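# Four arms place a ball in a cup and rack two bars

## Task

Take the ball resting on a long bar and put it into the cup of the upright post that currently has nothing in it. Set both long bars into their forked stands. At the end the second ball must sit on its post. Everything must stay in place with no robot holding it. Open the grippers and pull the arms away when finished.

## Robot and tools

Robots: four identical i2rt Big YAM arms named arm1, arm2, arm3 and arm4. Each has six joints, a two-finger gripper and a wrist camera. Each arm's camera (arm1_cam_wrist and so on) rides on top of the hand and looks toward the fingertips. A fixed room camera, cam_high, views the whole table. The hand reaches roughly 1.0 m from the joint 1 axis. Joints move at different speeds, so the hand can sweep a wide, curved path between two postures.

Frame: one shared scene frame with its origin on the floor and +z pointing up. The "hand" is the point halfway between the fingertips. The hand's z axis runs along the fingers, and its y axis is the direction the fingers open and close. Arm foot poses are never printed.

execute_actions: the argument "actions" is a list holding one action, or an empty list to just read state and images. The action is an object keyed by arm name. Each arm gets {"joints": {...}}, and every value is an absolute target, never an offset. Angles are in radians and the gripper is in metres.
- joint1_rad, -2.879 to 2.879, tolerance ±0.045: spins the arm about its foot. Positive is counter-clockwise seen from above, and 0 points the arm the way its foot faces.
- joint2_rad, 0 to 3.141, ±0.14: the shoulder. At 0 the upper arm lies back, near level, and raising the value lifts it up and then forward.
- joint3_rad, 0 to 3.019, ±0.09: the elbow. At 0 it is fully folded, and larger values open it.
- joint4_rad, -1.692 to 1.57, ±0.055: hand pitch. Positive tips the fingers up.
- joint5_rad, -1.57 to 1.57, ±0.03: sideways hand swing. Positive goes to the arm's right.
- joint6_rad, -2.094 to 2.094, ±0.035: hand roll. Positive is clockwise viewed from behind the hand.
- gripper_m, 0 to 0.093, ±0.003: the gap between the fingertips. Each pad squeezes with about 50 to 62 N at most.

All named motions begin together and may finish at different times. One action runs at most 15 s. A joint or arm you leave out may keep driving toward its earlier target. An unknown key or an out-of-range number rejects the whole call, and nothing moves.

The optional "cameras" argument is a list of camera names, or ["all"]. Leaving it out or passing null also gives all cameras, and [] gives none. The "pictures" line lists the returned images in order.

wait: "seconds", 0 to 10. Nothing new is commanded and the world keeps running. It returns the same state and images as an empty action.

zoom_image: "camera" names one camera, and "region" is [x0, y0, x1, y1] in that camera's image pixels. (0,0) is the top-left corner, and the region can be at most 504 by 504. You can only zoom a camera whose full image came back in the latest result.

finished_scene: "scene" is the current scene number, 1 to 2. It is final, and its result tells you whether the goal was met and gives the next task. If you resume from a summary, first send an empty execute_actions to learn the scene and task.

Reading results: joint_positions gives the current angles. joint_status tells how each commanded motion ended:
- "off_target": the joint stopped short and may still be pushing.
- "contact_stop" or "time_out": the joint now holds where it stopped. After a time_out, though, a joint may keep a target that is up to 0.375, 0.375, 0.113, 0.225, 0.075 and 0.3 rad (joints 1 to 6) away and continue pressing. on_its_own lists these joints and will move them if the way clears. To relieve the push, command the reported position.
- "joint command not followed", often with a "cause:" line: a safety check blocked that arm's joint targets, though its gripper command still runs. Such joints read "not_followed" and may be retried on each later action.

on_its_own covers anything the call did not command, and "held at" there means the target being held, not the actual position. A tiny change from the current angle may not move a joint at all. A joint carrying a load tends to sag. Joint torques come in joint order without the gripper. They are never zero, carry per-arm offsets and noise, and friction can mask or mimic contact.

If a result reports a stop, the remaining execute_actions, wait and finished_scene calls in that same reply are skipped.

Heat: holding loads or pushing warms the motors. A MOTOR HOT line appears at 85 °C. At 100 °C an OVER-TEMPERATURE FAULT drops that whole arm and its gripper until it cools. Its unfinished keys then show "limit_stop_at_motor_heat", and you should send those targets again. Some heat persists into the next scene.

Camera calibration: OpenCV-style K, D and T_world_to_cam (scene to camera, metres) are given per camera. Wrist cameras are fisheye, 504x504, and cam_high is 672x504. Expect small errors, and wrist-camera poses inherit errors from the arm's joint readings.

Avoid the following:
- Pressing two arms together can end the run, and a hard collision may too. Nothing reports robot-to-robot contact, and the self/inter-arm guard may react late and ignores fingers, gripper housings and wrist cameras. An object touching a robot does not count.
- Arms do not stop on contact. They keep shoving hard, which risks overheating.
- Never knock objects off the work area or onto the floor.
- Avoid drops, slips, slams and heavy pushing.
- Loose objects can occasionally be nudged by outside disturbances.



Each tool is called after "Request:" as a command line: name --argument value for each argument, lists and objects as JSON in quotes; but a table of rows of numbers goes row by row, as --pt "numbers of a row", without its own name.

## Session

Request:
execute_actions --actions '[]'

Scene clock: 0.00 s.
Joint torques (N m, as the arm reports them, + toward a larger angle): no reading
Motor temperatures (°C, as the motors report them): arm1=[24 21 22 22 24 24] | arm2=[25 24 25 23 24 24] | arm3=[22 24 21 24 24 21] | arm4=[21 25 21 21 24 23]
arm1.joint_positions: joint1_rad=+0.381 joint2_rad=+0.515 joint3_rad=+1.411 joint4_rad=-1.143 joint5_rad=-0.165 joint6_rad=-0.328 gripper_m=+0.095
arm1.joint_status: not commanded
arm1.hand: x=+1.2725 y=-0.1088 z=+1.4455 quat_wxyz=(-0.084, -0.719, -0.329, +0.606) (m; scene frame)
arm2.joint_positions: joint1_rad=+0.113 joint2_rad=+0.642 joint3_rad=+1.376 joint4_rad=-1.395 joint5_rad=+0.131 joint6_rad=+0.066 gripper_m=+0.095
arm2.joint_status: not commanded
arm2.hand: x=+0.0161 y=+1.2183 z=+1.3016 quat_wxyz=(-0.310, -0.622, -0.643, +0.321) (m; scene frame)
arm3.joint_positions: joint1_rad=-0.046 joint2_rad=+0.448 joint3_rad=+1.427 joint4_rad=-1.162 joint5_rad=+0.218 joint6_rad=-0.031 gripper_m=+0.094
arm3.joint_status: not commanded
arm3.hand: x=-1.2952 y=-0.0497 z=+1.4688 quat_wxyz=(-0.632, -0.089, -0.761, +0.120) (m; scene frame)
arm4.joint_positions: joint1_rad=+0.334 joint2_rad=+0.490 joint3_rad=+1.369 joint4_rad=-1.142 joint5_rad=+0.133 joint6_rad=-0.308 gripper_m=+0.094
arm4.joint_status: not commanded
arm4.hand: x=-0.0539 y=-1.2560 z=+1.4109 quat_wxyz=(-0.451, +0.700, -0.373, -0.409) (m; scene frame)
pictures: arm1_cam_wrist, arm2_cam_wrist, arm3_cam_wrist, arm4_cam_wrist, cam_high
Images, in order (width x height): arm1_cam_wrist 504x504, arm2_cam_wrist 504x504, arm3_cam_wrist 504x504, arm4_cam_wrist 504x504, cam_high 672x504.

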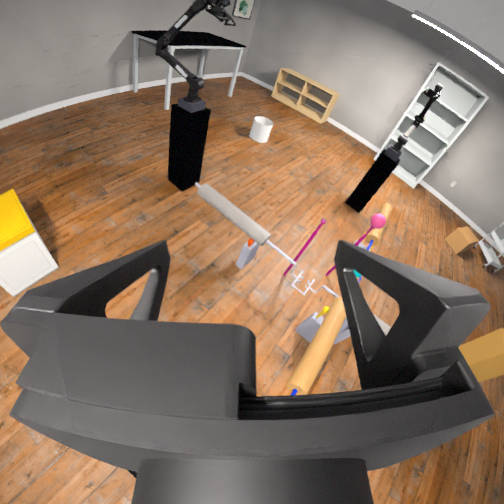

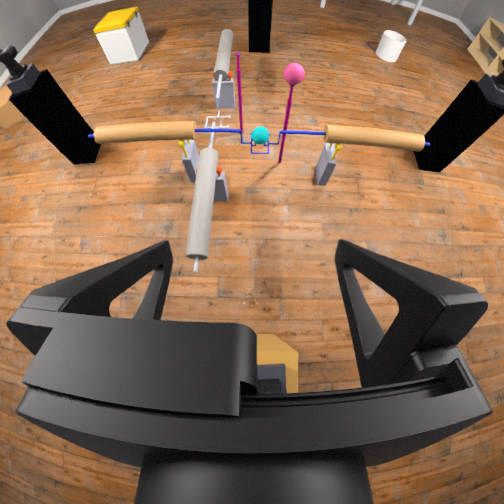

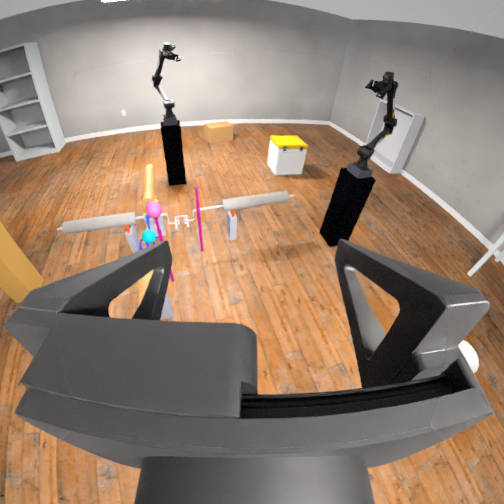

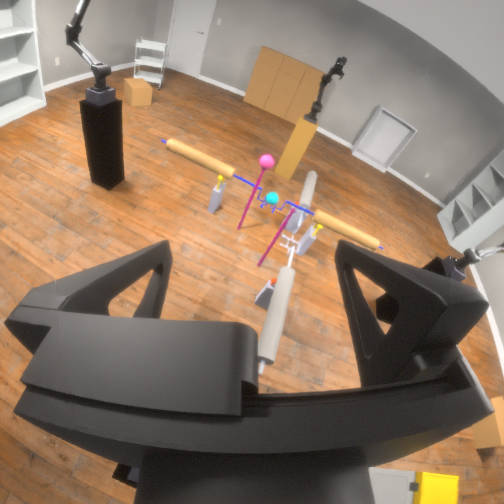

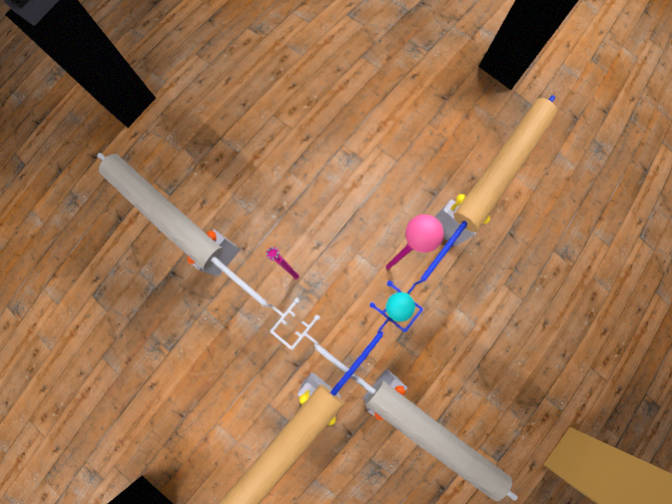

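Request:
zoom_image --camera "cam_high" --region '[160, 160, 520, 440]'

Request:
zoom_image --camera "arm2_cam_wrist" --region '[80, 20, 440, 280]'

Request:
zoom_image --camera "arm4_cam_wrist" --region '[150, 120, 400, 320]'

Request:
zoom_image --camera "arm1_cam_wrist" --region '[180, 160, 420, 400]'

Request:
zoom_image --camera "arm3_cam_wrist" --region '[40, 150, 310, 330]'

Region (160, 160, 520, 440) of cam_high's 672x504 image, scaled by 1.400, with more detail than that image has.

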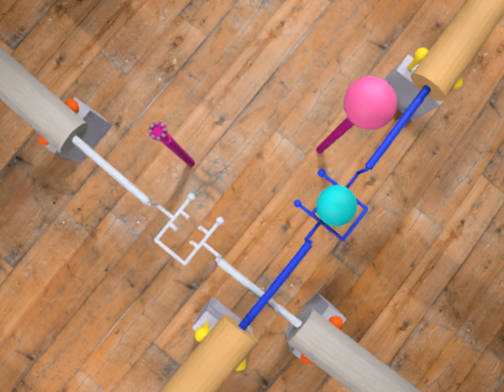

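Region (80, 20, 440, 280) of arm2_cam_wrist's 504x504 image, scaled by 1.400, with more detail than that image has.

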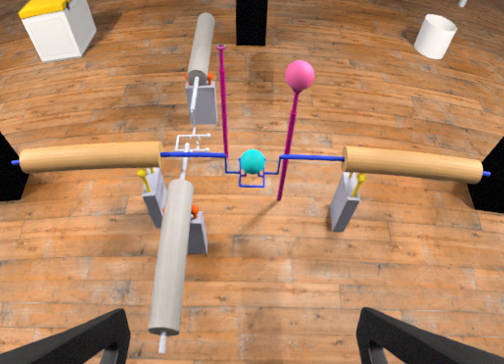

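Region (150, 120, 400, 320) of arm4_cam_wrist's 504x504 image, scaled by 2.016, with more detail than that image has; it fills the top 403 rows of this view, and the rest is white.

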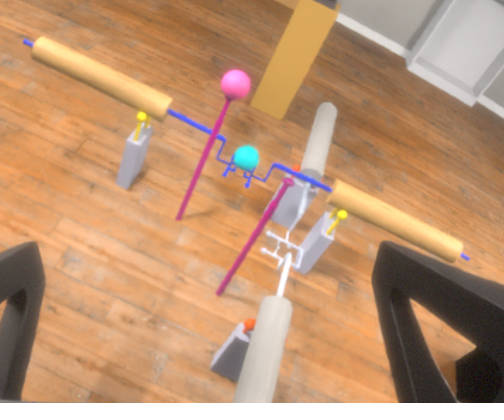

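Region (180, 160, 420, 400) of arm1_cam_wrist's 504x504 image, scaled by 2.100, with more detail than that image has.

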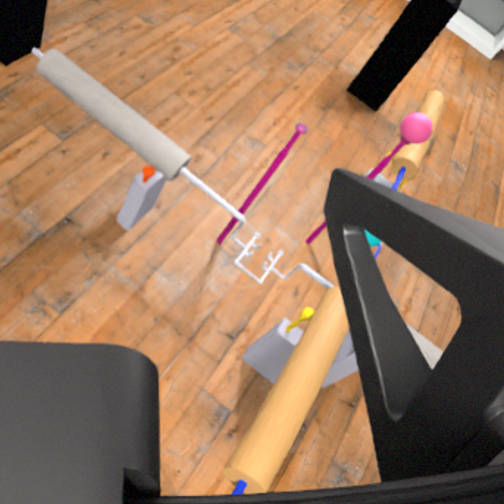

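Region (40, 150, 310, 330) of arm3_cam_wrist's 504x504 image, scaled by 1.867, with more detail than that image has.

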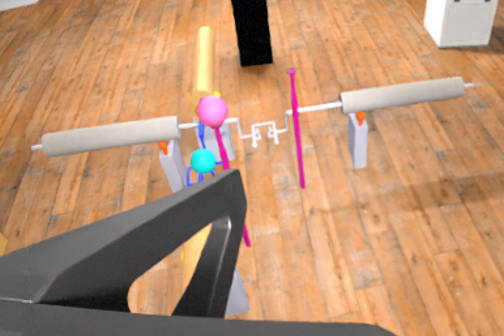

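Request:
zoom_image --camera "cam_high" --region '[350, 180, 500, 350]'

Request:
zoom_image --camera "cam_high" --region '[180, 215, 340, 365]'

Request:
zoom_image --camera "cam_high" --region '[280, 330, 430, 450]'

Region (350, 180, 500, 350) of cam_high's 672x504 image, scaled by 2.965, with more detail than that image has; it fills the left 445 columns of this view, and the rest is white.

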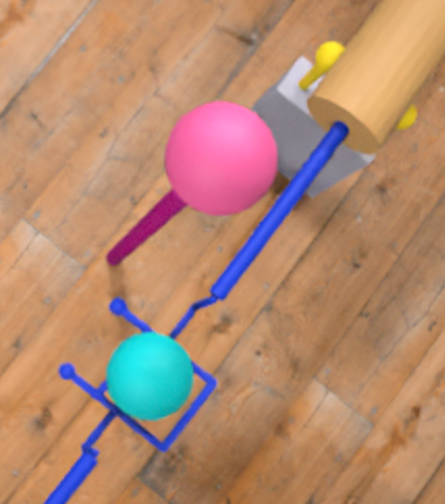

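Region (180, 215, 340, 365) of cam_high's 672x504 image, scaled by 3.150, with more detail than that image has; it fills the top 472 rows of this view, and the rest is white.

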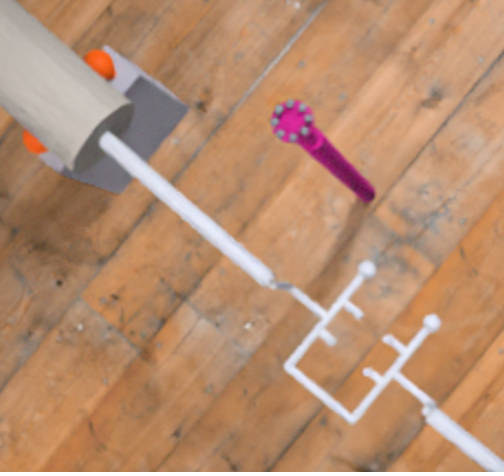

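Region (280, 330, 430, 450) of cam_high's 672x504 image, scaled by 3.360, with more detail than that image has; it fills the top 403 rows of this view, and the rest is white.

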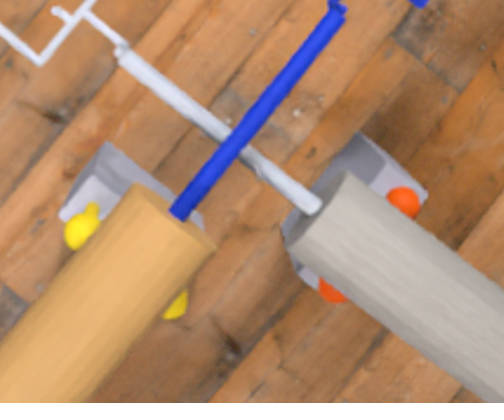

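Request:
zoom_image --camera "cam_high" --region '[440, 70, 590, 250]'

Request:
zoom_image --camera "cam_high" --region '[70, 130, 250, 290]'

Request:
zoom_image --camera "arm2_cam_wrist" --region '[220, 50, 450, 200]'

Request:
zoom_image --camera "arm2_cam_wrist" --region '[70, 80, 300, 280]'

Region (440, 70, 590, 250) of cam_high's 672x504 image, scaled by 2.800, with more detail than that image has.

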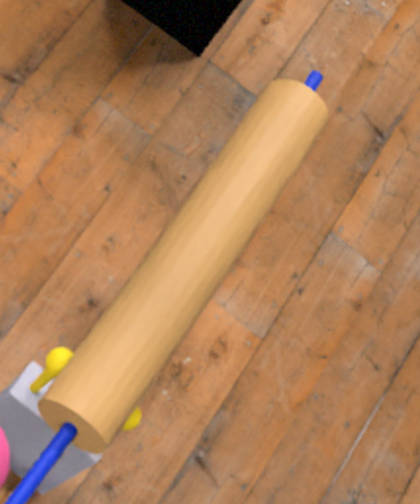

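Region (70, 130, 250, 290) of cam_high's 672x504 image, scaled by 2.800, with more detail than that image has.

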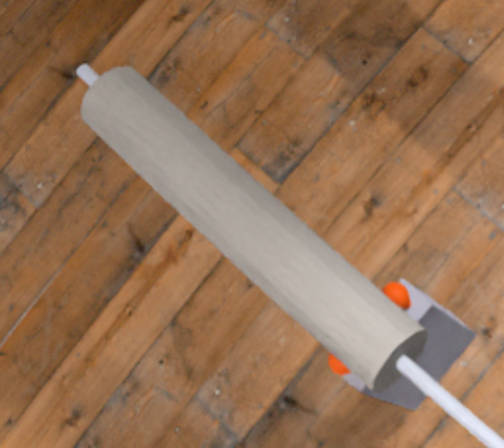

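Region (220, 50, 450, 200) of arm2_cam_wrist's 504x504 image, scaled by 2.191, with more detail than that image has; it fills the top 329 rows of this view, and the rest is white.

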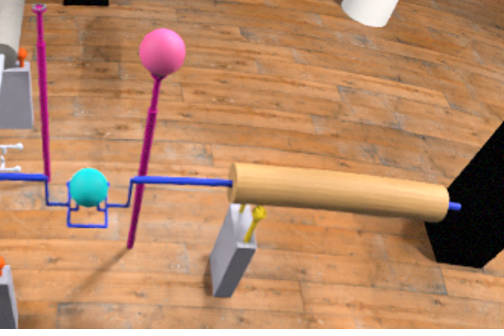

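Region (70, 80, 300, 280) of arm2_cam_wrist's 504x504 image, scaled by 2.191, with more detail than that image has; it fills the top 438 rows of this view, and the rest is white.

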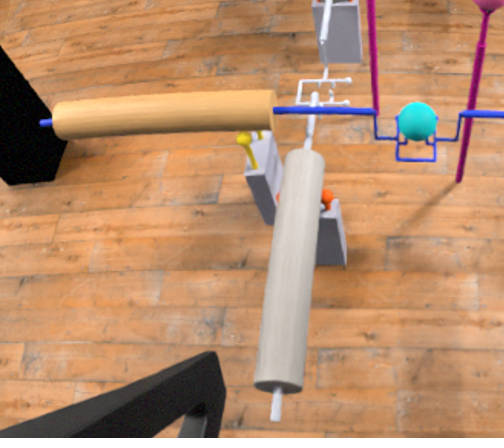

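Request:
execute_actions --actions '[{"arm1":{"joints":{"joint1_rad":-0.54,"joint2_rad":2.0,"joint3_rad":1.0,"joint4_rad":-0.57,"joint5_rad":0,"joint6_rad":0}},"arm3":{"joints":{"joint1_rad":0.57,"joint2_rad":1.9,"joint3_rad":1.1,"joint4_rad":-0.77,"joint5_rad":0,"joint6_rad":0}},"arm2":{"joints":{"joint1_rad":0.0,"joint2_rad":1.2,"joint3_rad":1.0,"joint4_rad":-0.4,"joint5_rad":0,"joint6_rad":0}},"arm4":{"joints":{"joint1_rad":0.1,"joint2_rad":1.5,"joint3_rad":1.3,"joint4_rad":-0.3,"joint5_rad":0,"joint6_rad":0}}}]'

Scene clock: 9.63 s.
Joint torques (N m, as the arm reports them, + toward a larger angle): arm1=[  1.21 -15.95   5.21   1.33  -0.14   0.12] | arm2=[-1.84 -6.83 13.81  3.05 -0.17 -0.21] | arm3=[ -1.76 -16.1    6.31   0.85  -0.09   0.18] | arm4=[ -1.18 -13.82  10.93   2.58  -0.22   0.19]
Motor temperatures (°C, as the motors report them): arm1=[24 22 25 22 24 24] | arm2=[25 24 28 23 24 24] | arm3=[22 25 23 24 24 21] | arm4=[21 25 24 21 24 23]
arm1.joint_positions: joint1_rad=-0.545 joint2_rad=+2.010 joint3_rad=+0.998 joint4_rad=-0.583 joint5_rad=+0.000 joint6_rad=-0.010 gripper_m=+0.095
arm1.joint_status: all done
arm1.hand: x=+1.0700 y=+0.2239 z=+0.7074 quat_wxyz=(+0.002, -0.966, +0.256, -0.013) (m; scene frame)
arm2.joint_positions: joint1_rad=+0.009 joint2_rad=+1.193 joint3_rad=+0.972 joint4_rad=-0.422 joint5_rad=+0.004 joint6_rad=+0.015 gripper_m=+0.095
arm2.joint_status: all done
arm2.hand: x=+0.0297 y=+0.9385 z=+1.0626 quat_wxyz=(-0.329, -0.617, -0.645, +0.308) (m; scene frame)
arm3.joint_positions: joint1_rad=+0.572 joint2_rad=+1.898 joint3_rad=+1.105 joint4_rad=-0.776 joint5_rad=+0.001 joint6_rad=-0.011 gripper_m=+0.094
arm3.joint_status: all done
arm3.hand: x=-1.0403 y=+0.2429 z=+0.7900 quat_wxyz=(-0.003, +0.271, -0.963, +0.001) (m; scene frame)
arm4.joint_positions: joint1_rad=+0.106 joint2_rad=+1.511 joint3_rad=+1.294 joint4_rad=-0.328 joint5_rad=+0.005 joint6_rad=-0.011 gripper_m=+0.094
arm4.joint_status: all done
arm4.hand: x=-0.1004 y=-0.8070 z=+1.1138 quat_wxyz=(-0.323, +0.665, -0.563, -0.369) (m; scene frame)
pictures: arm1_cam_wrist, arm2_cam_wrist, arm3_cam_wrist, arm4_cam_wrist, cam_high
camera_calibration (this result's frames):
arm1_cam_wrist: T_world_to_cam=[[0.496106, 0.868194, 0.010868, -0.734061], [0.683722, -0.398348, 0.611427, -1.07197], [0.535166, -0.295902, -0.791226, 0.176921], [0, 0, 0, 1]] pos_world=[1.00242, 0.26264, 0.803396]
arm2_cam_wrist: T_world_to_cam=[[-0.999648, -0.0246468, -0.00979998, 0.0631732], [-0.0208006, 0.95773, -0.286914, -0.5915], [0.0164573, -0.286609, -0.957906, 1.4106], [0, 0, 0, 1]] pos_world=[0.0276328, 0.972346, 1.18213]
arm3_cam_wrist: T_world_to_cam=[[0.519764, -0.854288, 0.00609163, 0.744326], [-0.699893, -0.421717, 0.576459, -1.07259], [-0.489893, -0.303886, -0.817103, 0.332642], [0, 0, 0, 1]] pos_world=[-0.97461, 0.284627, 0.885571]
arm4_cam_wrist: T_world_to_cam=[[0.987776, 0.155666, 0.00814565, 0.21373], [0.145672, -0.903239, -0.403658, -0.259495], [-0.0554783, 0.39991, -0.914874, 1.46124], [0, 0, 0, 1]] pos_world=[-0.0922493, -0.852022, 1.23036]
Images, in order (width x height): arm1_cam_wrist 504x504, arm2_cam_wrist 504x504, arm3_cam_wrist 504x504, arm4_cam_wrist 504x504, cam_high 672x504.

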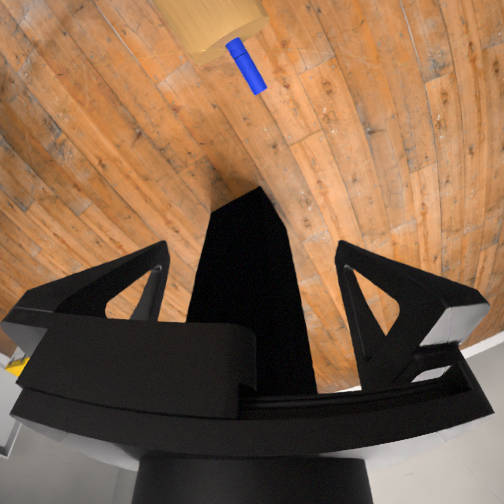

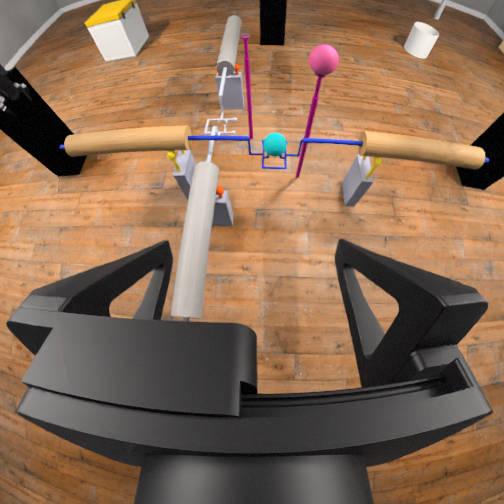

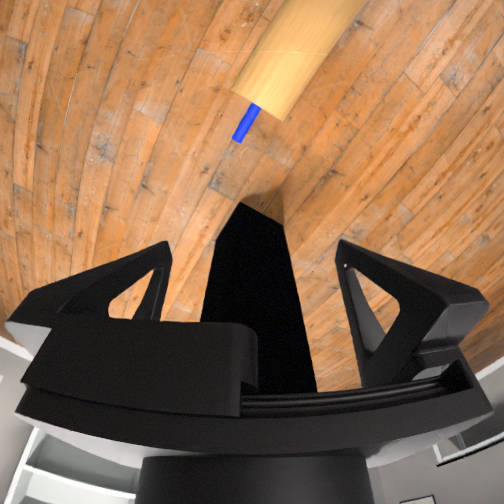

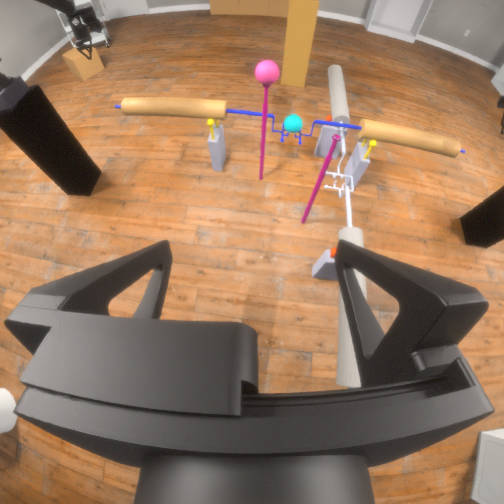

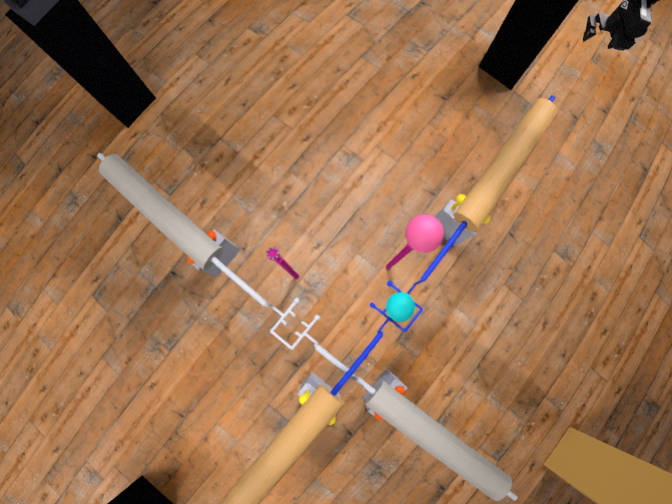

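Request:
execute_actions --actions '[{"arm1":{"joints":{"joint2_rad":2.2,"joint4_rad":-0.38}},"arm3":{"joints":{"joint2_rad":1.5,"joint4_rad":-1.17}},"arm2":{"joints":{"joint4_rad":0.9}},"arm4":{"joints":{"joint3_rad":2.2,"joint4_rad":-1.23}}}]' --cameras '[]'

Scene clock: 14.47 s.
Joint torques (N m, as the arm reports them, + toward a larger angle): arm1=[  1.08 -17.32   3.45   1.29  -0.15   0.12] | arm2=[-1.87 -6.44 13.31  2.51 -0.15 -0.21] | arm3=[ -1.82 -10.66   8.32   0.3   -0.09   0.17] | arm4=[ -0.76 -10.72  11.93   0.9   -0.2    0.23]
Motor temperatures (°C, as the motors report them): arm1=[24 22 24 22 24 24] | arm2=[25 24 29 23 24 24] | arm3=[22 26 24 24 24 21] | arm4=[21 26 27 22 24 23]
arm1.joint_positions: joint1_rad=-0.545 joint2_rad=+2.221 joint3_rad=+0.997 joint4_rad=-0.393 joint5_rad=+0.000 joint6_rad=-0.010 gripper_m=+0.095
arm1.joint_status: all done
arm1.hand: x=+1.0856 y=+0.2158 z=+0.6188 quat_wxyz=(-0.001, -0.966, +0.256, -0.024) (m; scene frame)
arm2.joint_positions: joint1_rad=+0.009 joint2_rad=+1.193 joint3_rad=+0.972 joint4_rad=+0.880 joint5_rad=+0.004 joint6_rad=+0.015 gripper_m=+0.095
arm2.joint_status: all done
arm2.hand: x=+0.0298 y=+0.9431 z=+1.3606 quat_wxyz=(-0.659, -0.303, -0.315, +0.613) (m; scene frame)
arm3.joint_positions: joint1_rad=+0.572 joint2_rad=+1.485 joint3_rad=+1.105 joint4_rad=-1.163 joint5_rad=+0.001 joint6_rad=-0.011 gripper_m=+0.094
arm3.joint_status: all done
arm3.hand: x=-1.0905 y=+0.2138 z=+0.9669 quat_wxyz=(-0.015, +0.271, -0.963, -0.002) (m; scene frame)
arm4.joint_positions: joint1_rad=+0.106 joint2_rad=+1.490 joint3_rad=+2.159 joint4_rad=-1.212 joint5_rad=+0.005 joint6_rad=-0.011 gripper_m=+0.094
arm4.joint_status: all done
arm4.hand: x=-0.0882 y=-0.8869 z=+1.4344 quat_wxyz=(-0.323, +0.665, -0.563, -0.370) (m; scene frame)
pictures: none
No camera images: the call's "cameras" was empty. Leave "cameras" out to get every camera's image.

Request:
execute_actions --actions '[{"arm1":{"joints":{"joint1_rad":0.3745,"joint2_rad":1.589,"joint3_rad":0.725,"joint4_rad":-0.707,"joint6_rad":0.39}},"arm3":{"joints":{"joint1_rad":-0.197,"joint2_rad":2.101,"joint3_rad":1.501,"joint4_rad":-0.970,"joint6_rad":-0.237}},"arm4":{"joints":{"joint1_rad":-0.13,"joint2_rad":2.33,"joint3_rad":1.24,"joint4_rad":1.39}}}]' --cameras '["arm4_cam_wrist","cam_high"]'

Scene clock: 21.33 s.
Joint torques (N m, as the arm reports them, + toward a larger angle): arm1=[  1.11 -10.79   5.9    0.15  -0.09   0.13] | arm2=[-1.91 -6.28 13.31  2.53 -0.16 -0.21] | arm3=[ -1.28 -21.11   9.72   0.31  -0.17  -0.06] | arm4=[ -0.12 -17.19   7.08   2.27  -0.09   0.24]
Motor temperatures (°C, as the motors report them): arm1=[24 23 24 22 24 24] | arm2=[25 25 31 23 24 24] | arm3=[22 26 25 24 24 21] | arm4=[21 27 28 22 24 23]
arm1.joint_positions: joint1_rad=+0.370 joint2_rad=+1.588 joint3_rad=+0.731 joint4_rad=-0.694 joint5_rad=+0.000 joint6_rad=+0.380 gripper_m=+0.095
arm1.joint_status: all done
arm1.hand: x=+1.1250 y=-0.1319 z=+0.8032 quat_wxyz=(+0.001, -1.000, -0.003, +0.006) (m; scene frame)
arm2.joint_positions: joint1_rad=+0.009 joint2_rad=+1.193 joint3_rad=+0.972 joint4_rad=+0.880 joint5_rad=+0.004 joint6_rad=+0.015 gripper_m=+0.095
arm2.joint_status: not commanded
arm2.hand: x=+0.0298 y=+0.9431 z=+1.3606 quat_wxyz=(-0.659, -0.303, -0.315, +0.613) (m; scene frame)
arm3.joint_positions: joint1_rad=-0.201 joint2_rad=+2.108 joint3_rad=+1.473 joint4_rad=-0.965 joint5_rad=+0.002 joint6_rad=-0.225 gripper_m=+0.094
arm3.joint_status: all done
arm3.hand: x=-0.8914 y=-0.1350 z=+0.7907 quat_wxyz=(+0.012, -0.006, -1.000, -0.002) (m; scene frame)
arm4.joint_positions: joint1_rad=-0.137 joint2_rad=+2.313 joint3_rad=+1.223 joint4_rad=+1.362 joint5_rad=+0.001 joint6_rad=-0.010 gripper_m=+0.094
arm4.joint_status: all done
arm4.hand: x=+0.0650 y=-0.7113 z=+0.9022 quat_wxyz=(-0.590, +0.411, -0.444, -0.535) (m; scene frame)
pictures: arm4_cam_wrist, cam_high
camera_calibration (this result's frames):
arm4_cam_wrist: T_world_to_cam=[[0.996059, -0.0884964, 0.00589269, -0.135005], [-0.0237956, -0.33065, -0.943454, 0.622785], [0.0854407, 0.939595, -0.331452, 1.08688], [0, 0, 0, 1]] pos_world=[0.0564286, -0.827255, 0.948615]
Images, in order (width x height): arm4_cam_wrist 504x504, cam_high 672x504.

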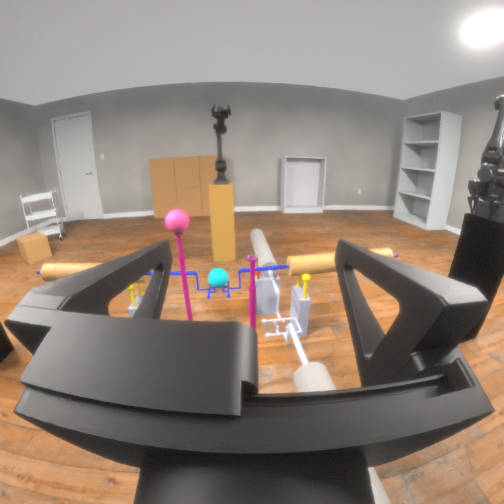

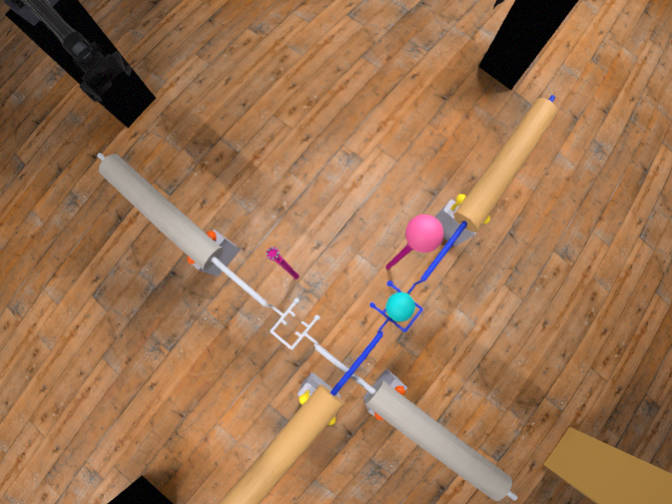

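Request:
zoom_image --camera "arm4_cam_wrist" --region '[150, 200, 330, 340]'

Region (150, 200, 330, 340) of arm4_cam_wrist's 504x504 image, scaled by 2.800, with more detail than that image has.

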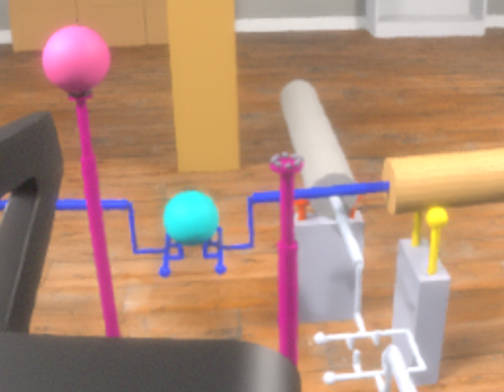

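Request:
execute_actions --actions '[{"arm1":{"joints":{"joint1_rad":-0.545,"joint2_rad":2.455,"joint3_rad":1.385,"joint4_rad":-0.485,"joint6_rad":-0.53}},"arm3":{"joints":{"joint1_rad":0.60,"joint2_rad":2.44,"joint3_rad":1.275,"joint4_rad":-0.38,"joint6_rad":0.565}}}]' --cameras '["arm1_cam_wrist","arm3_cam_wrist"]'

Scene clock: 24.30 s.
Joint torques (N m, as the arm reports them, + toward a larger angle): arm1=[  1.65 -20.76   5.94   0.55  -0.21  -0.06] | arm2=[-1.87 -6.28 13.31  2.48 -0.16 -0.21] | arm3=[ -2.   -19.54   4.58   0.85   0.06   0.18] | arm4=[  0.42 -17.53   7.15   2.38  -0.08   0.25]
Motor temperatures (°C, as the motors report them): arm1=[24 24 24 22 24 24] | arm2=[25 25 31 23 24 24] | arm3=[22 27 25 24 24 21] | arm4=[21 28 27 22 24 23]
arm1.joint_positions: joint1_rad=-0.551 joint2_rad=+2.479 joint3_rad=+1.365 joint4_rad=-0.483 joint5_rad=+0.001 joint6_rad=-0.520 gripper_m=+0.095
arm1.joint_status: all done
arm1.hand: x=+1.0007 y=+0.2699 z=+0.5538 quat_wxyz=(-0.002, -1.000, +0.007, -0.014) (m; scene frame)
arm2.joint_positions: joint1_rad=+0.009 joint2_rad=+1.193 joint3_rad=+0.972 joint4_rad=+0.880 joint5_rad=+0.004 joint6_rad=+0.015 gripper_m=+0.095
arm2.joint_status: not commanded
arm2.hand: x=+0.0298 y=+0.9431 z=+1.3606 quat_wxyz=(-0.659, -0.303, -0.315, +0.613) (m; scene frame)
arm3.joint_positions: joint1_rad=+0.607 joint2_rad=+2.435 joint3_rad=+1.268 joint4_rad=-0.386 joint5_rad=-0.002 joint6_rad=+0.552 gripper_m=+0.094
arm3.joint_status: all done
arm3.hand: x=-1.0212 y=+0.2748 z=+0.5685 quat_wxyz=(-0.009, +0.010, -1.000, -0.005) (m; scene frame)
arm4.joint_positions: joint1_rad=-0.137 joint2_rad=+2.313 joint3_rad=+1.223 joint4_rad=+1.362 joint5_rad=+0.001 joint6_rad=-0.010 gripper_m=+0.094
arm4.joint_status: not commanded
arm4.hand: x=+0.0650 y=-0.7113 z=+0.9022 quat_wxyz=(-0.590, +0.411, -0.444, -0.535) (m; scene frame)
pictures: arm1_cam_wrist, arm3_cam_wrist
camera_calibration (this result's frames):
arm1_cam_wrist: T_world_to_cam=[[0.0149908, 0.999885, -0.00234589, -0.284713], [0.78845, -0.0103779, 0.615012, -1.12388], [0.614917, -0.0110691, -0.788514, -0.0520976], [0, 0, 0, 1]] pos_world=[0.922428, 0.27244, 0.649453]
arm3_cam_wrist: T_world_to_cam=[[0.0183585, -0.999804, -0.00740297, 0.298607], [-0.825234, -0.0193326, 0.56446, -1.1499], [-0.564493, -0.00425348, -0.825427, 0.0168807], [0, 0, 0, 1]] pos_world=[-0.944892, 0.27639, 0.665219]
Images, in order (width x height): arm1_cam_wrist 504x504, arm3_cam_wrist 504x504.

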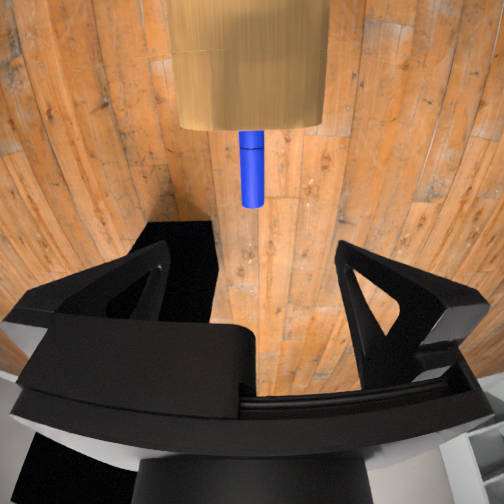

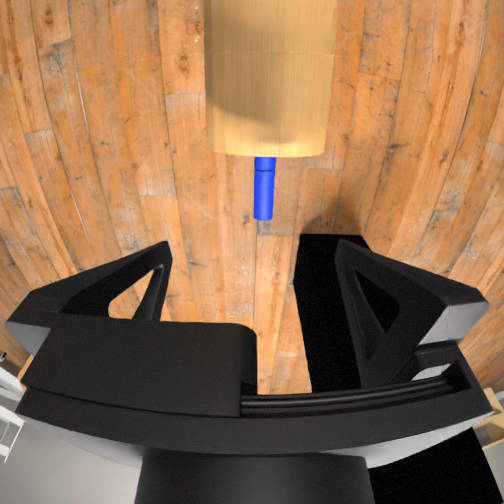

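Request:
execute_actions --actions '[{"arm1":{"joints":{"joint1_rad":-0.536,"joint2_rad":2.692,"joint3_rad":1.545,"joint4_rad":-0.367,"joint6_rad":-0.535}},"arm3":{"joints":{"joint1_rad":0.583,"joint2_rad":2.712,"joint3_rad":1.452,"joint4_rad":-0.278,"joint6_rad":0.562}}}]' --cameras '["arm1_cam_wrist","arm3_cam_wrist"]'

Scene clock: 27.03 s.
Joint torques (N m, as the arm reports them, + toward a larger angle): arm1=[  1.74 -14.45   5.91   1.79   0.24   0.04] | arm2=[-1.9  -6.47 13.32  2.54 -0.16 -0.21] | arm3=[ -2.3  -14.09   4.2    1.    -0.54   0.16] | arm4=[  0.45 -17.85   7.24   2.35  -0.08   0.24]
Motor temperatures (°C, as the motors report them): arm1=[24 24 24 22 24 24] | arm2=[25 25 32 23 24 24] | arm3=[22 28 25 24 24 21] | arm4=[21 28 27 22 24 23]
arm1.joint_positions: joint1_rad=-0.549 joint2_rad=+2.611 joint3_rad=+1.533 joint4_rad=-0.386 joint5_rad=-0.012 joint6_rad=-0.536 gripper_m=+0.095
arm1.joint_status: all done
arm1.hand: x=+0.9426 y=+0.3005 z=+0.5151 quat_wxyz=(+0.026, -0.999, -0.002, +0.046) (m; scene frame)
arm2.joint_positions: joint1_rad=+0.009 joint2_rad=+1.193 joint3_rad=+0.972 joint4_rad=+0.880 joint5_rad=+0.004 joint6_rad=+0.015 gripper_m=+0.095
arm2.joint_status: not commanded
arm2.hand: x=+0.0298 y=+0.9431 z=+1.3606 quat_wxyz=(-0.659, -0.303, -0.315, +0.613) (m; scene frame)
arm3.joint_positions: joint1_rad=+0.591 joint2_rad=+2.627 joint3_rad=+1.450 joint4_rad=-0.281 joint5_rad=+0.012 joint6_rad=+0.552 gripper_m=+0.094
arm3.joint_status: all done
arm3.hand: x=-0.9724 y=+0.2925 z=+0.5018 quat_wxyz=(-0.053, +0.002, -0.998, -0.024) (m; scene frame)
arm4.joint_positions: joint1_rad=-0.137 joint2_rad=+2.313 joint3_rad=+1.223 joint4_rad=+1.362 joint5_rad=+0.001 joint6_rad=-0.010 gripper_m=+0.094
arm4.joint_status: not commanded
arm4.hand: x=+0.0650 y=-0.7113 z=+0.9022 quat_wxyz=(-0.590, +0.411, -0.444, -0.535) (m; scene frame)
pictures: arm1_cam_wrist, arm3_cam_wrist
camera_calibration (this result's frames):
arm1_cam_wrist: T_world_to_cam=[[-0.00176388, 0.998565, 0.0535236, -0.32713], [0.857252, -0.0260492, 0.514238, -1.06212], [0.514895, 0.0467902, -0.855976, 0.0650523], [0, 0, 0, 1]] pos_world=[0.876435, 0.295949, 0.619377]
arm3_cam_wrist: T_world_to_cam=[[0.00406381, -0.998956, -0.0455058, 0.319853], [-0.871649, -0.0258419, 0.489449, -1.07722], [-0.490114, 0.037676, -0.870844, 0.0722545], [0, 0, 0, 1]] pos_world=[-0.904848, 0.288959, 0.604723]
Images, in order (width x height): arm1_cam_wrist 504x504, arm3_cam_wrist 504x504.

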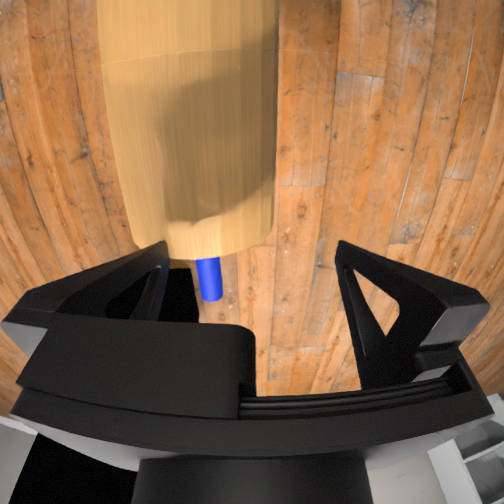

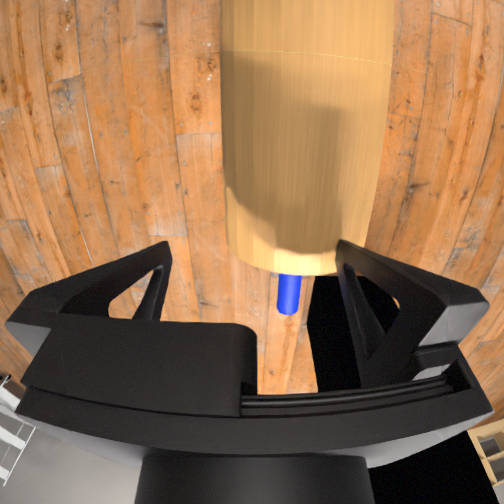

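Request:
execute_actions --actions '[{"arm1":{"joints":{"joint2_rad":2.47,"joint5_rad":0.0}},"arm3":{"joints":{"joint2_rad":2.48,"joint5_rad":0.0}}}]' --cameras '["arm1_cam_wrist","arm3_cam_wrist","cam_high"]'

Scene clock: 28.63 s.
Joint torques (N m, as the arm reports them, + toward a larger angle): arm1=[  1.72 -20.58   7.17   1.82  -0.1    0.05] | arm2=[-2.   -6.39 13.29  2.45 -0.15 -0.21] | arm3=[ -2.24 -19.85   5.9    1.24  -0.1    0.14] | arm4=[ -0.02 -17.52   7.11   2.3   -0.04   0.23]
Motor temperatures (°C, as the motors report them): arm1=[24 24 24 22 24 24] | arm2=[25 25 32 23 24 24] | arm3=[22 28 25 24 24 21] | arm4=[21 29 27 22 24 23]
arm1.joint_positions: joint1_rad=-0.548 joint2_rad=+2.464 joint3_rad=+1.533 joint4_rad=-0.378 joint5_rad=-0.002 joint6_rad=-0.536 gripper_m=+0.095
arm1.joint_status: all done
arm1.hand: x=+0.8897 y=+0.3320 z=+0.6037 quat_wxyz=(+0.070, -0.991, -0.003, +0.110) (m; scene frame)
arm2.joint_positions: joint1_rad=+0.009 joint2_rad=+1.193 joint3_rad=+0.972 joint4_rad=+0.880 joint5_rad=+0.004 joint6_rad=+0.015 gripper_m=+0.095
arm2.joint_status: not commanded
arm2.hand: x=+0.0298 y=+0.9431 z=+1.3606 quat_wxyz=(-0.659, -0.303, -0.315, +0.613) (m; scene frame)
arm3.joint_positions: joint1_rad=+0.591 joint2_rad=+2.454 joint3_rad=+1.449 joint4_rad=-0.281 joint5_rad=+0.002 joint6_rad=+0.552 gripper_m=+0.094
arm3.joint_status: all done
arm3.hand: x=-0.9122 y=+0.3320 z=+0.6009 quat_wxyz=(-0.123, +0.002, -0.990, -0.073) (m; scene frame)
arm4.joint_positions: joint1_rad=-0.137 joint2_rad=+2.313 joint3_rad=+1.223 joint4_rad=+1.362 joint5_rad=+0.001 joint6_rad=-0.010 gripper_m=+0.094
arm4.joint_status: not commanded
arm4.hand: x=+0.0650 y=-0.7113 z=+0.9022 quat_wxyz=(-0.590, +0.411, -0.444, -0.535) (m; scene frame)
pictures: arm1_cam_wrist, arm3_cam_wrist, cam_high
camera_calibration (this result's frames):
arm1_cam_wrist: T_world_to_cam=[[0.0101723, 0.990133, 0.139761, -0.423254], [0.916043, -0.0652704, 0.395733, -1.02931], [0.40095, 0.124002, -0.907669, 0.273646], [0, 0, 0, 1]] pos_world=[0.837478, 0.317962, 0.714865]
arm3_cam_wrist: T_world_to_cam=[[0.0195744, -0.98959, -0.142575, 0.433025], [-0.93138, -0.0698973, 0.357275, -1.03266], [-0.363522, 0.125798, -0.923053, 0.304194], [0, 0, 0, 1]] pos_world=[-0.859696, 0.318071, 0.711471]
Images, in order (width x height): arm1_cam_wrist 504x504, arm3_cam_wrist 504x504, cam_high 672x504.

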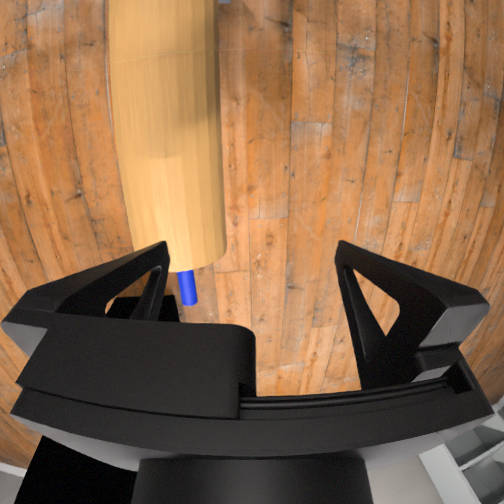

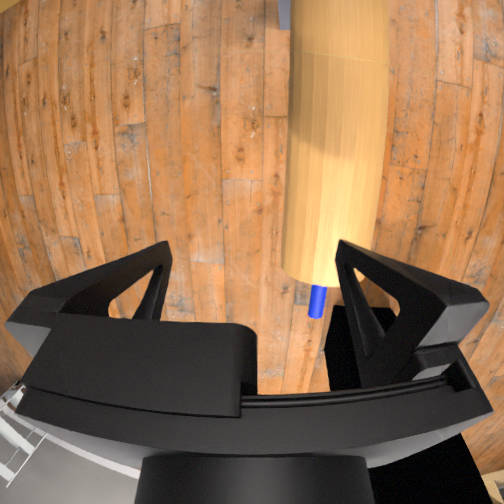

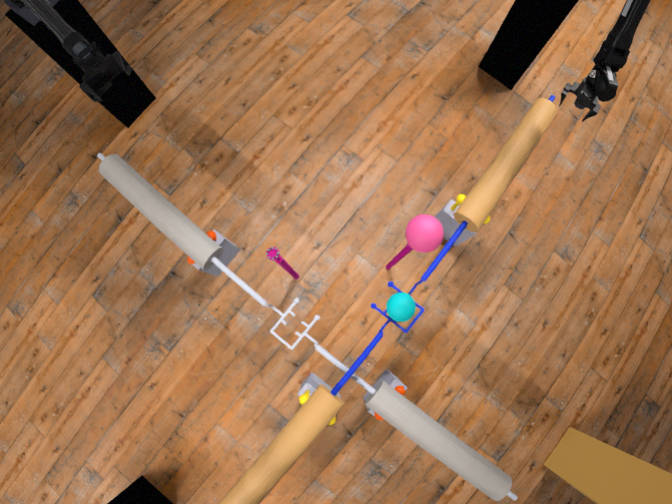

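Request:
execute_actions --actions '[{"arm1":{"joints":{"joint3_rad":1.39}},"arm3":{"joints":{"joint3_rad":1.30}}}]' --cameras '[]'

Request:
execute_actions --actions '[{"arm1":{"joints":{"joint2_rad":2.70}},"arm3":{"joints":{"joint2_rad":2.71}}}]' --cameras '["arm1_cam_wrist","arm3_cam_wrist"]'

Scene clock: 30.70 s.
Joint torques (N m, as the arm reports them, + toward a larger angle): arm1=[  1.69 -20.17   5.2    1.28  -0.1    0.05] | arm2=[-1.87 -6.24 13.31  2.5  -0.16 -0.21] | arm3=[ -2.12 -19.22   4.18   0.79  -0.11   0.16] | arm4=[  0.04 -17.64   7.21   2.52  -0.09   0.2 ]
Motor temperatures (°C, as the motors report them): arm1=[24 25 24 22 24 24] | arm2=[25 25 32 23 24 24] | arm3=[22 28 25 24 24 21] | arm4=[21 29 27 22 24 23]
arm1.joint_positions: joint1_rad=-0.548 joint2_rad=+2.476 joint3_rad=+1.384 joint4_rad=-0.374 joint5_rad=-0.002 joint6_rad=-0.536 gripper_m=+0.095
arm1.joint_status: all done
arm1.hand: x=+0.9659 y=+0.2877 z=+0.5598 quat_wxyz=(+0.030, -0.999, -0.003, +0.043) (m; scene frame)
arm2.joint_positions: joint1_rad=+0.009 joint2_rad=+1.193 joint3_rad=+0.972 joint4_rad=+0.880 joint5_rad=+0.004 joint6_rad=+0.015 gripper_m=+0.095
arm2.joint_status: not commanded
arm2.hand: x=+0.0298 y=+0.9431 z=+1.3606 quat_wxyz=(-0.659, -0.303, -0.315, +0.613) (m; scene frame)
arm3.joint_positions: joint1_rad=+0.591 joint2_rad=+2.472 joint3_rad=+1.299 joint4_rad=-0.278 joint5_rad=+0.002 joint6_rad=+0.552 gripper_m=+0.094
arm3.joint_status: all done
arm3.hand: x=-0.9909 y=+0.2830 z=+0.5572 quat_wxyz=(-0.054, +0.002, -0.998, -0.030) (m; scene frame)
arm4.joint_positions: joint1_rad=-0.137 joint2_rad=+2.313 joint3_rad=+1.223 joint4_rad=+1.362 joint5_rad=+0.001 joint6_rad=-0.010 gripper_m=+0.094
arm4.joint_status: not commanded
arm4.hand: x=+0.0650 y=-0.7113 z=+0.9022 quat_wxyz=(-0.590, +0.411, -0.444, -0.535) (m; scene frame)
pictures: none
No camera images: the call's "cameras" was empty. Leave "cameras" out to get every camera's image.

Scene clock: 31.97 s.
Joint torques (N m, as the arm reports them, + toward a larger angle): arm1=[  1.65 -19.65   2.95   0.75  -0.09   0.03] | arm2=[-1.88 -6.32 13.3   2.49 -0.16 -0.2 ] | arm3=[ -2.33 -18.94   2.24   0.36  -0.11   0.18] | arm4=[  0.53 -17.54   7.39   2.35  -0.08   0.23]
Motor temperatures (°C, as the motors report them): arm1=[24 25 24 22 24 24] | arm2=[25 25 33 23 24 24] | arm3=[22 29 24 24 24 21] | arm4=[21 29 26 22 24 23]
arm1.joint_positions: joint1_rad=-0.548 joint2_rad=+2.721 joint3_rad=+1.378 joint4_rad=-0.374 joint5_rad=-0.002 joint6_rad=-0.536 gripper_m=+0.095
arm1.joint_status: all done
arm1.hand: x=+1.0683 y=+0.2291 z=+0.4402 quat_wxyz=(-0.034, -0.997, -0.002, -0.065) (m; scene frame)
arm2.joint_positions: joint1_rad=+0.009 joint2_rad=+1.193 joint3_rad=+0.972 joint4_rad=+0.880 joint5_rad=+0.004 joint6_rad=+0.015 gripper_m=+0.095
arm2.joint_status: not commanded
arm2.hand: x=+0.0298 y=+0.9431 z=+1.3606 quat_wxyz=(-0.659, -0.303, -0.315, +0.613) (m; scene frame)
arm3.joint_positions: joint1_rad=+0.591 joint2_rad=+2.715 joint3_rad=+1.290 joint4_rad=-0.280 joint5_rad=+0.002 joint6_rad=+0.552 gripper_m=+0.094
arm3.joint_status: all done
arm3.hand: x=-1.0932 y=+0.2190 z=+0.4444 quat_wxyz=(+0.054, +0.002, -0.998, +0.037) (m; scene frame)
arm4.joint_positions: joint1_rad=-0.137 joint2_rad=+2.313 joint3_rad=+1.223 joint4_rad=+1.362 joint5_rad=+0.001 joint6_rad=-0.010 gripper_m=+0.094
arm4.joint_status: not commanded
arm4.hand: x=+0.0650 y=-0.7113 z=+0.9022 quat_wxyz=(-0.590, +0.411, -0.444, -0.535) (m; scene frame)
pictures: arm1_cam_wrist, arm3_cam_wrist
camera_calibration (this result's frames):
arm1_cam_wrist: T_world_to_cam=[[0.00141933, 0.997757, -0.0669291, -0.201737], [0.721755, 0.0453027, 0.690664, -1.08247], [0.692147, -0.0492867, -0.720072, -0.287578], [0, 0, 0, 1]] pos_world=[0.980609, 0.23615, 0.527042]
arm3_cam_wrist: T_world_to_cam=[[0.00591862, -0.99715, 0.0752106, 0.192328], [-0.747605, 0.0455381, 0.66258, -1.11325], [-0.664117, -0.0601494, -0.745205, -0.258714], [0, 0, 0, 1]] pos_world=[-1.00523, 0.226914, 0.530358]
Images, in order (width x height): arm1_cam_wrist 504x504, arm3_cam_wrist 504x504.

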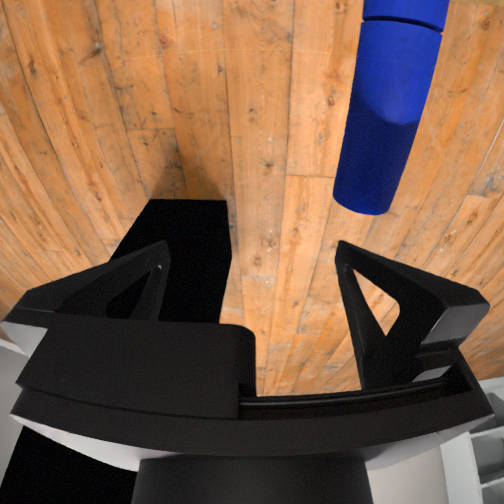

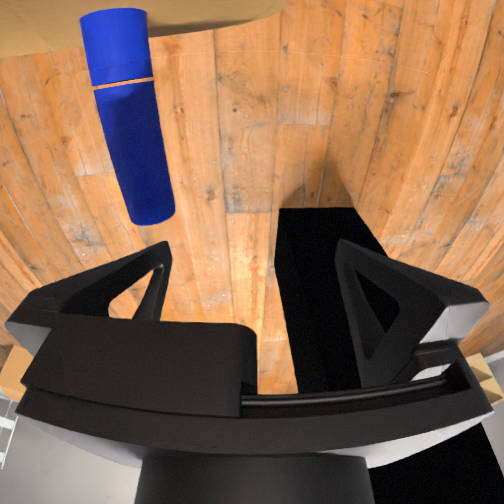

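Request:
execute_actions --actions '[{"arm1":{"joints":{"joint3_rad":1.54}},"arm3":{"joints":{"joint3_rad":1.445}}}]' --cameras '["arm1_cam_wrist","arm3_cam_wrist"]'

Scene clock: 33.53 s.
Joint torques (N m, as the arm reports them, + toward a larger angle): arm1=[  1.64 -20.03   4.36   1.14  -0.11   0.05] | arm2=[-1.79 -6.34 13.31  2.52 -0.16 -0.21] | arm3=[ -2.22 -19.69   3.37   0.65  -0.11   0.15] | arm4=[  0.08 -17.05   7.28   2.23  -0.08   0.2 ]
Motor temperatures (°C, as the motors report them): arm1=[24 25 24 22 24 24] | arm2=[25 25 33 23 24 24] | arm3=[22 29 24 24 24 21] | arm4=[21 29 26 22 24 23]
arm1.joint_positions: joint1_rad=-0.548 joint2_rad=+2.708 joint3_rad=+1.534 joint4_rad=-0.374 joint5_rad=-0.002 joint6_rad=-0.536 gripper_m=+0.095
arm1.joint_status: all done
arm1.hand: x=+0.9804 y=+0.2804 z=+0.4623 quat_wxyz=(+0.009, -1.000, -0.002, +0.008) (m; scene frame)
arm2.joint_positions: joint1_rad=+0.009 joint2_rad=+1.193 joint3_rad=+0.972 joint4_rad=+0.880 joint5_rad=+0.004 joint6_rad=+0.015 gripper_m=+0.095
arm2.joint_status: not commanded
arm2.hand: x=+0.0298 y=+0.9431 z=+1.3606 quat_wxyz=(-0.659, -0.303, -0.315, +0.613) (m; scene frame)
arm3.joint_positions: joint1_rad=+0.591 joint2_rad=+2.701 joint3_rad=+1.443 joint4_rad=-0.278 joint5_rad=+0.002 joint6_rad=+0.552 gripper_m=+0.094
arm3.joint_status: all done
arm3.hand: x=-1.0072 y=+0.2725 z=+0.4621 quat_wxyz=(-0.017, +0.002, -1.000, -0.007) (m; scene frame)
arm4.joint_positions: joint1_rad=-0.137 joint2_rad=+2.313 joint3_rad=+1.223 joint4_rad=+1.362 joint5_rad=+0.001 joint6_rad=-0.010 gripper_m=+0.094
arm4.joint_status: not commanded
arm4.hand: x=+0.0650 y=-0.7113 z=+0.9022 quat_wxyz=(-0.590, +0.411, -0.444, -0.535) (m; scene frame)
pictures: arm1_cam_wrist, arm3_cam_wrist
camera_calibration (this result's frames):
arm1_cam_wrist: T_world_to_cam=[[-0.00383589, 0.99981, 0.0191251, -0.286563], [0.814714, -0.00796527, 0.579808, -1.06163], [0.57985, 0.0178056, -0.814528, -0.0733206], [0, 0, 0, 1]] pos_world=[0.906344, 0.279358, 0.561304]
arm3_cam_wrist: T_world_to_cam=[[0.002056, -0.99992, -0.0124551, 0.281192], [-0.833993, -0.00858697, 0.551708, -1.08416], [-0.551771, 0.00925319, -0.833944, -0.0499512], [0, 0, 0, 1]] pos_world=[-0.93232, 0.272322, 0.559984]
Images, in order (width x height): arm1_cam_wrist 504x504, arm3_cam_wrist 504x504.

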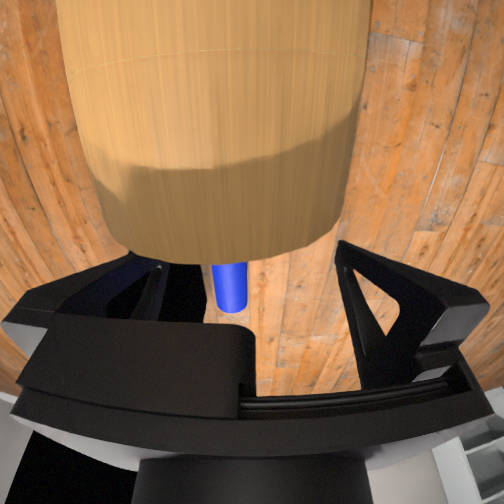

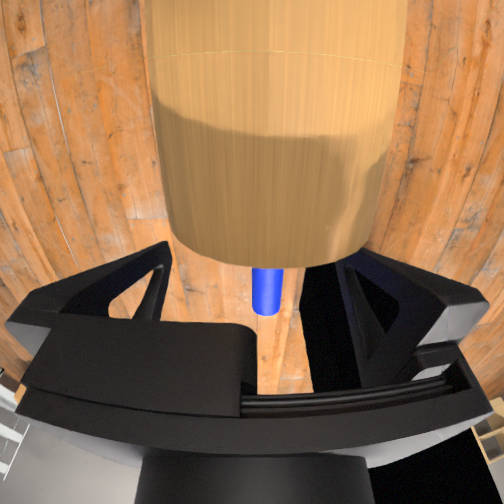

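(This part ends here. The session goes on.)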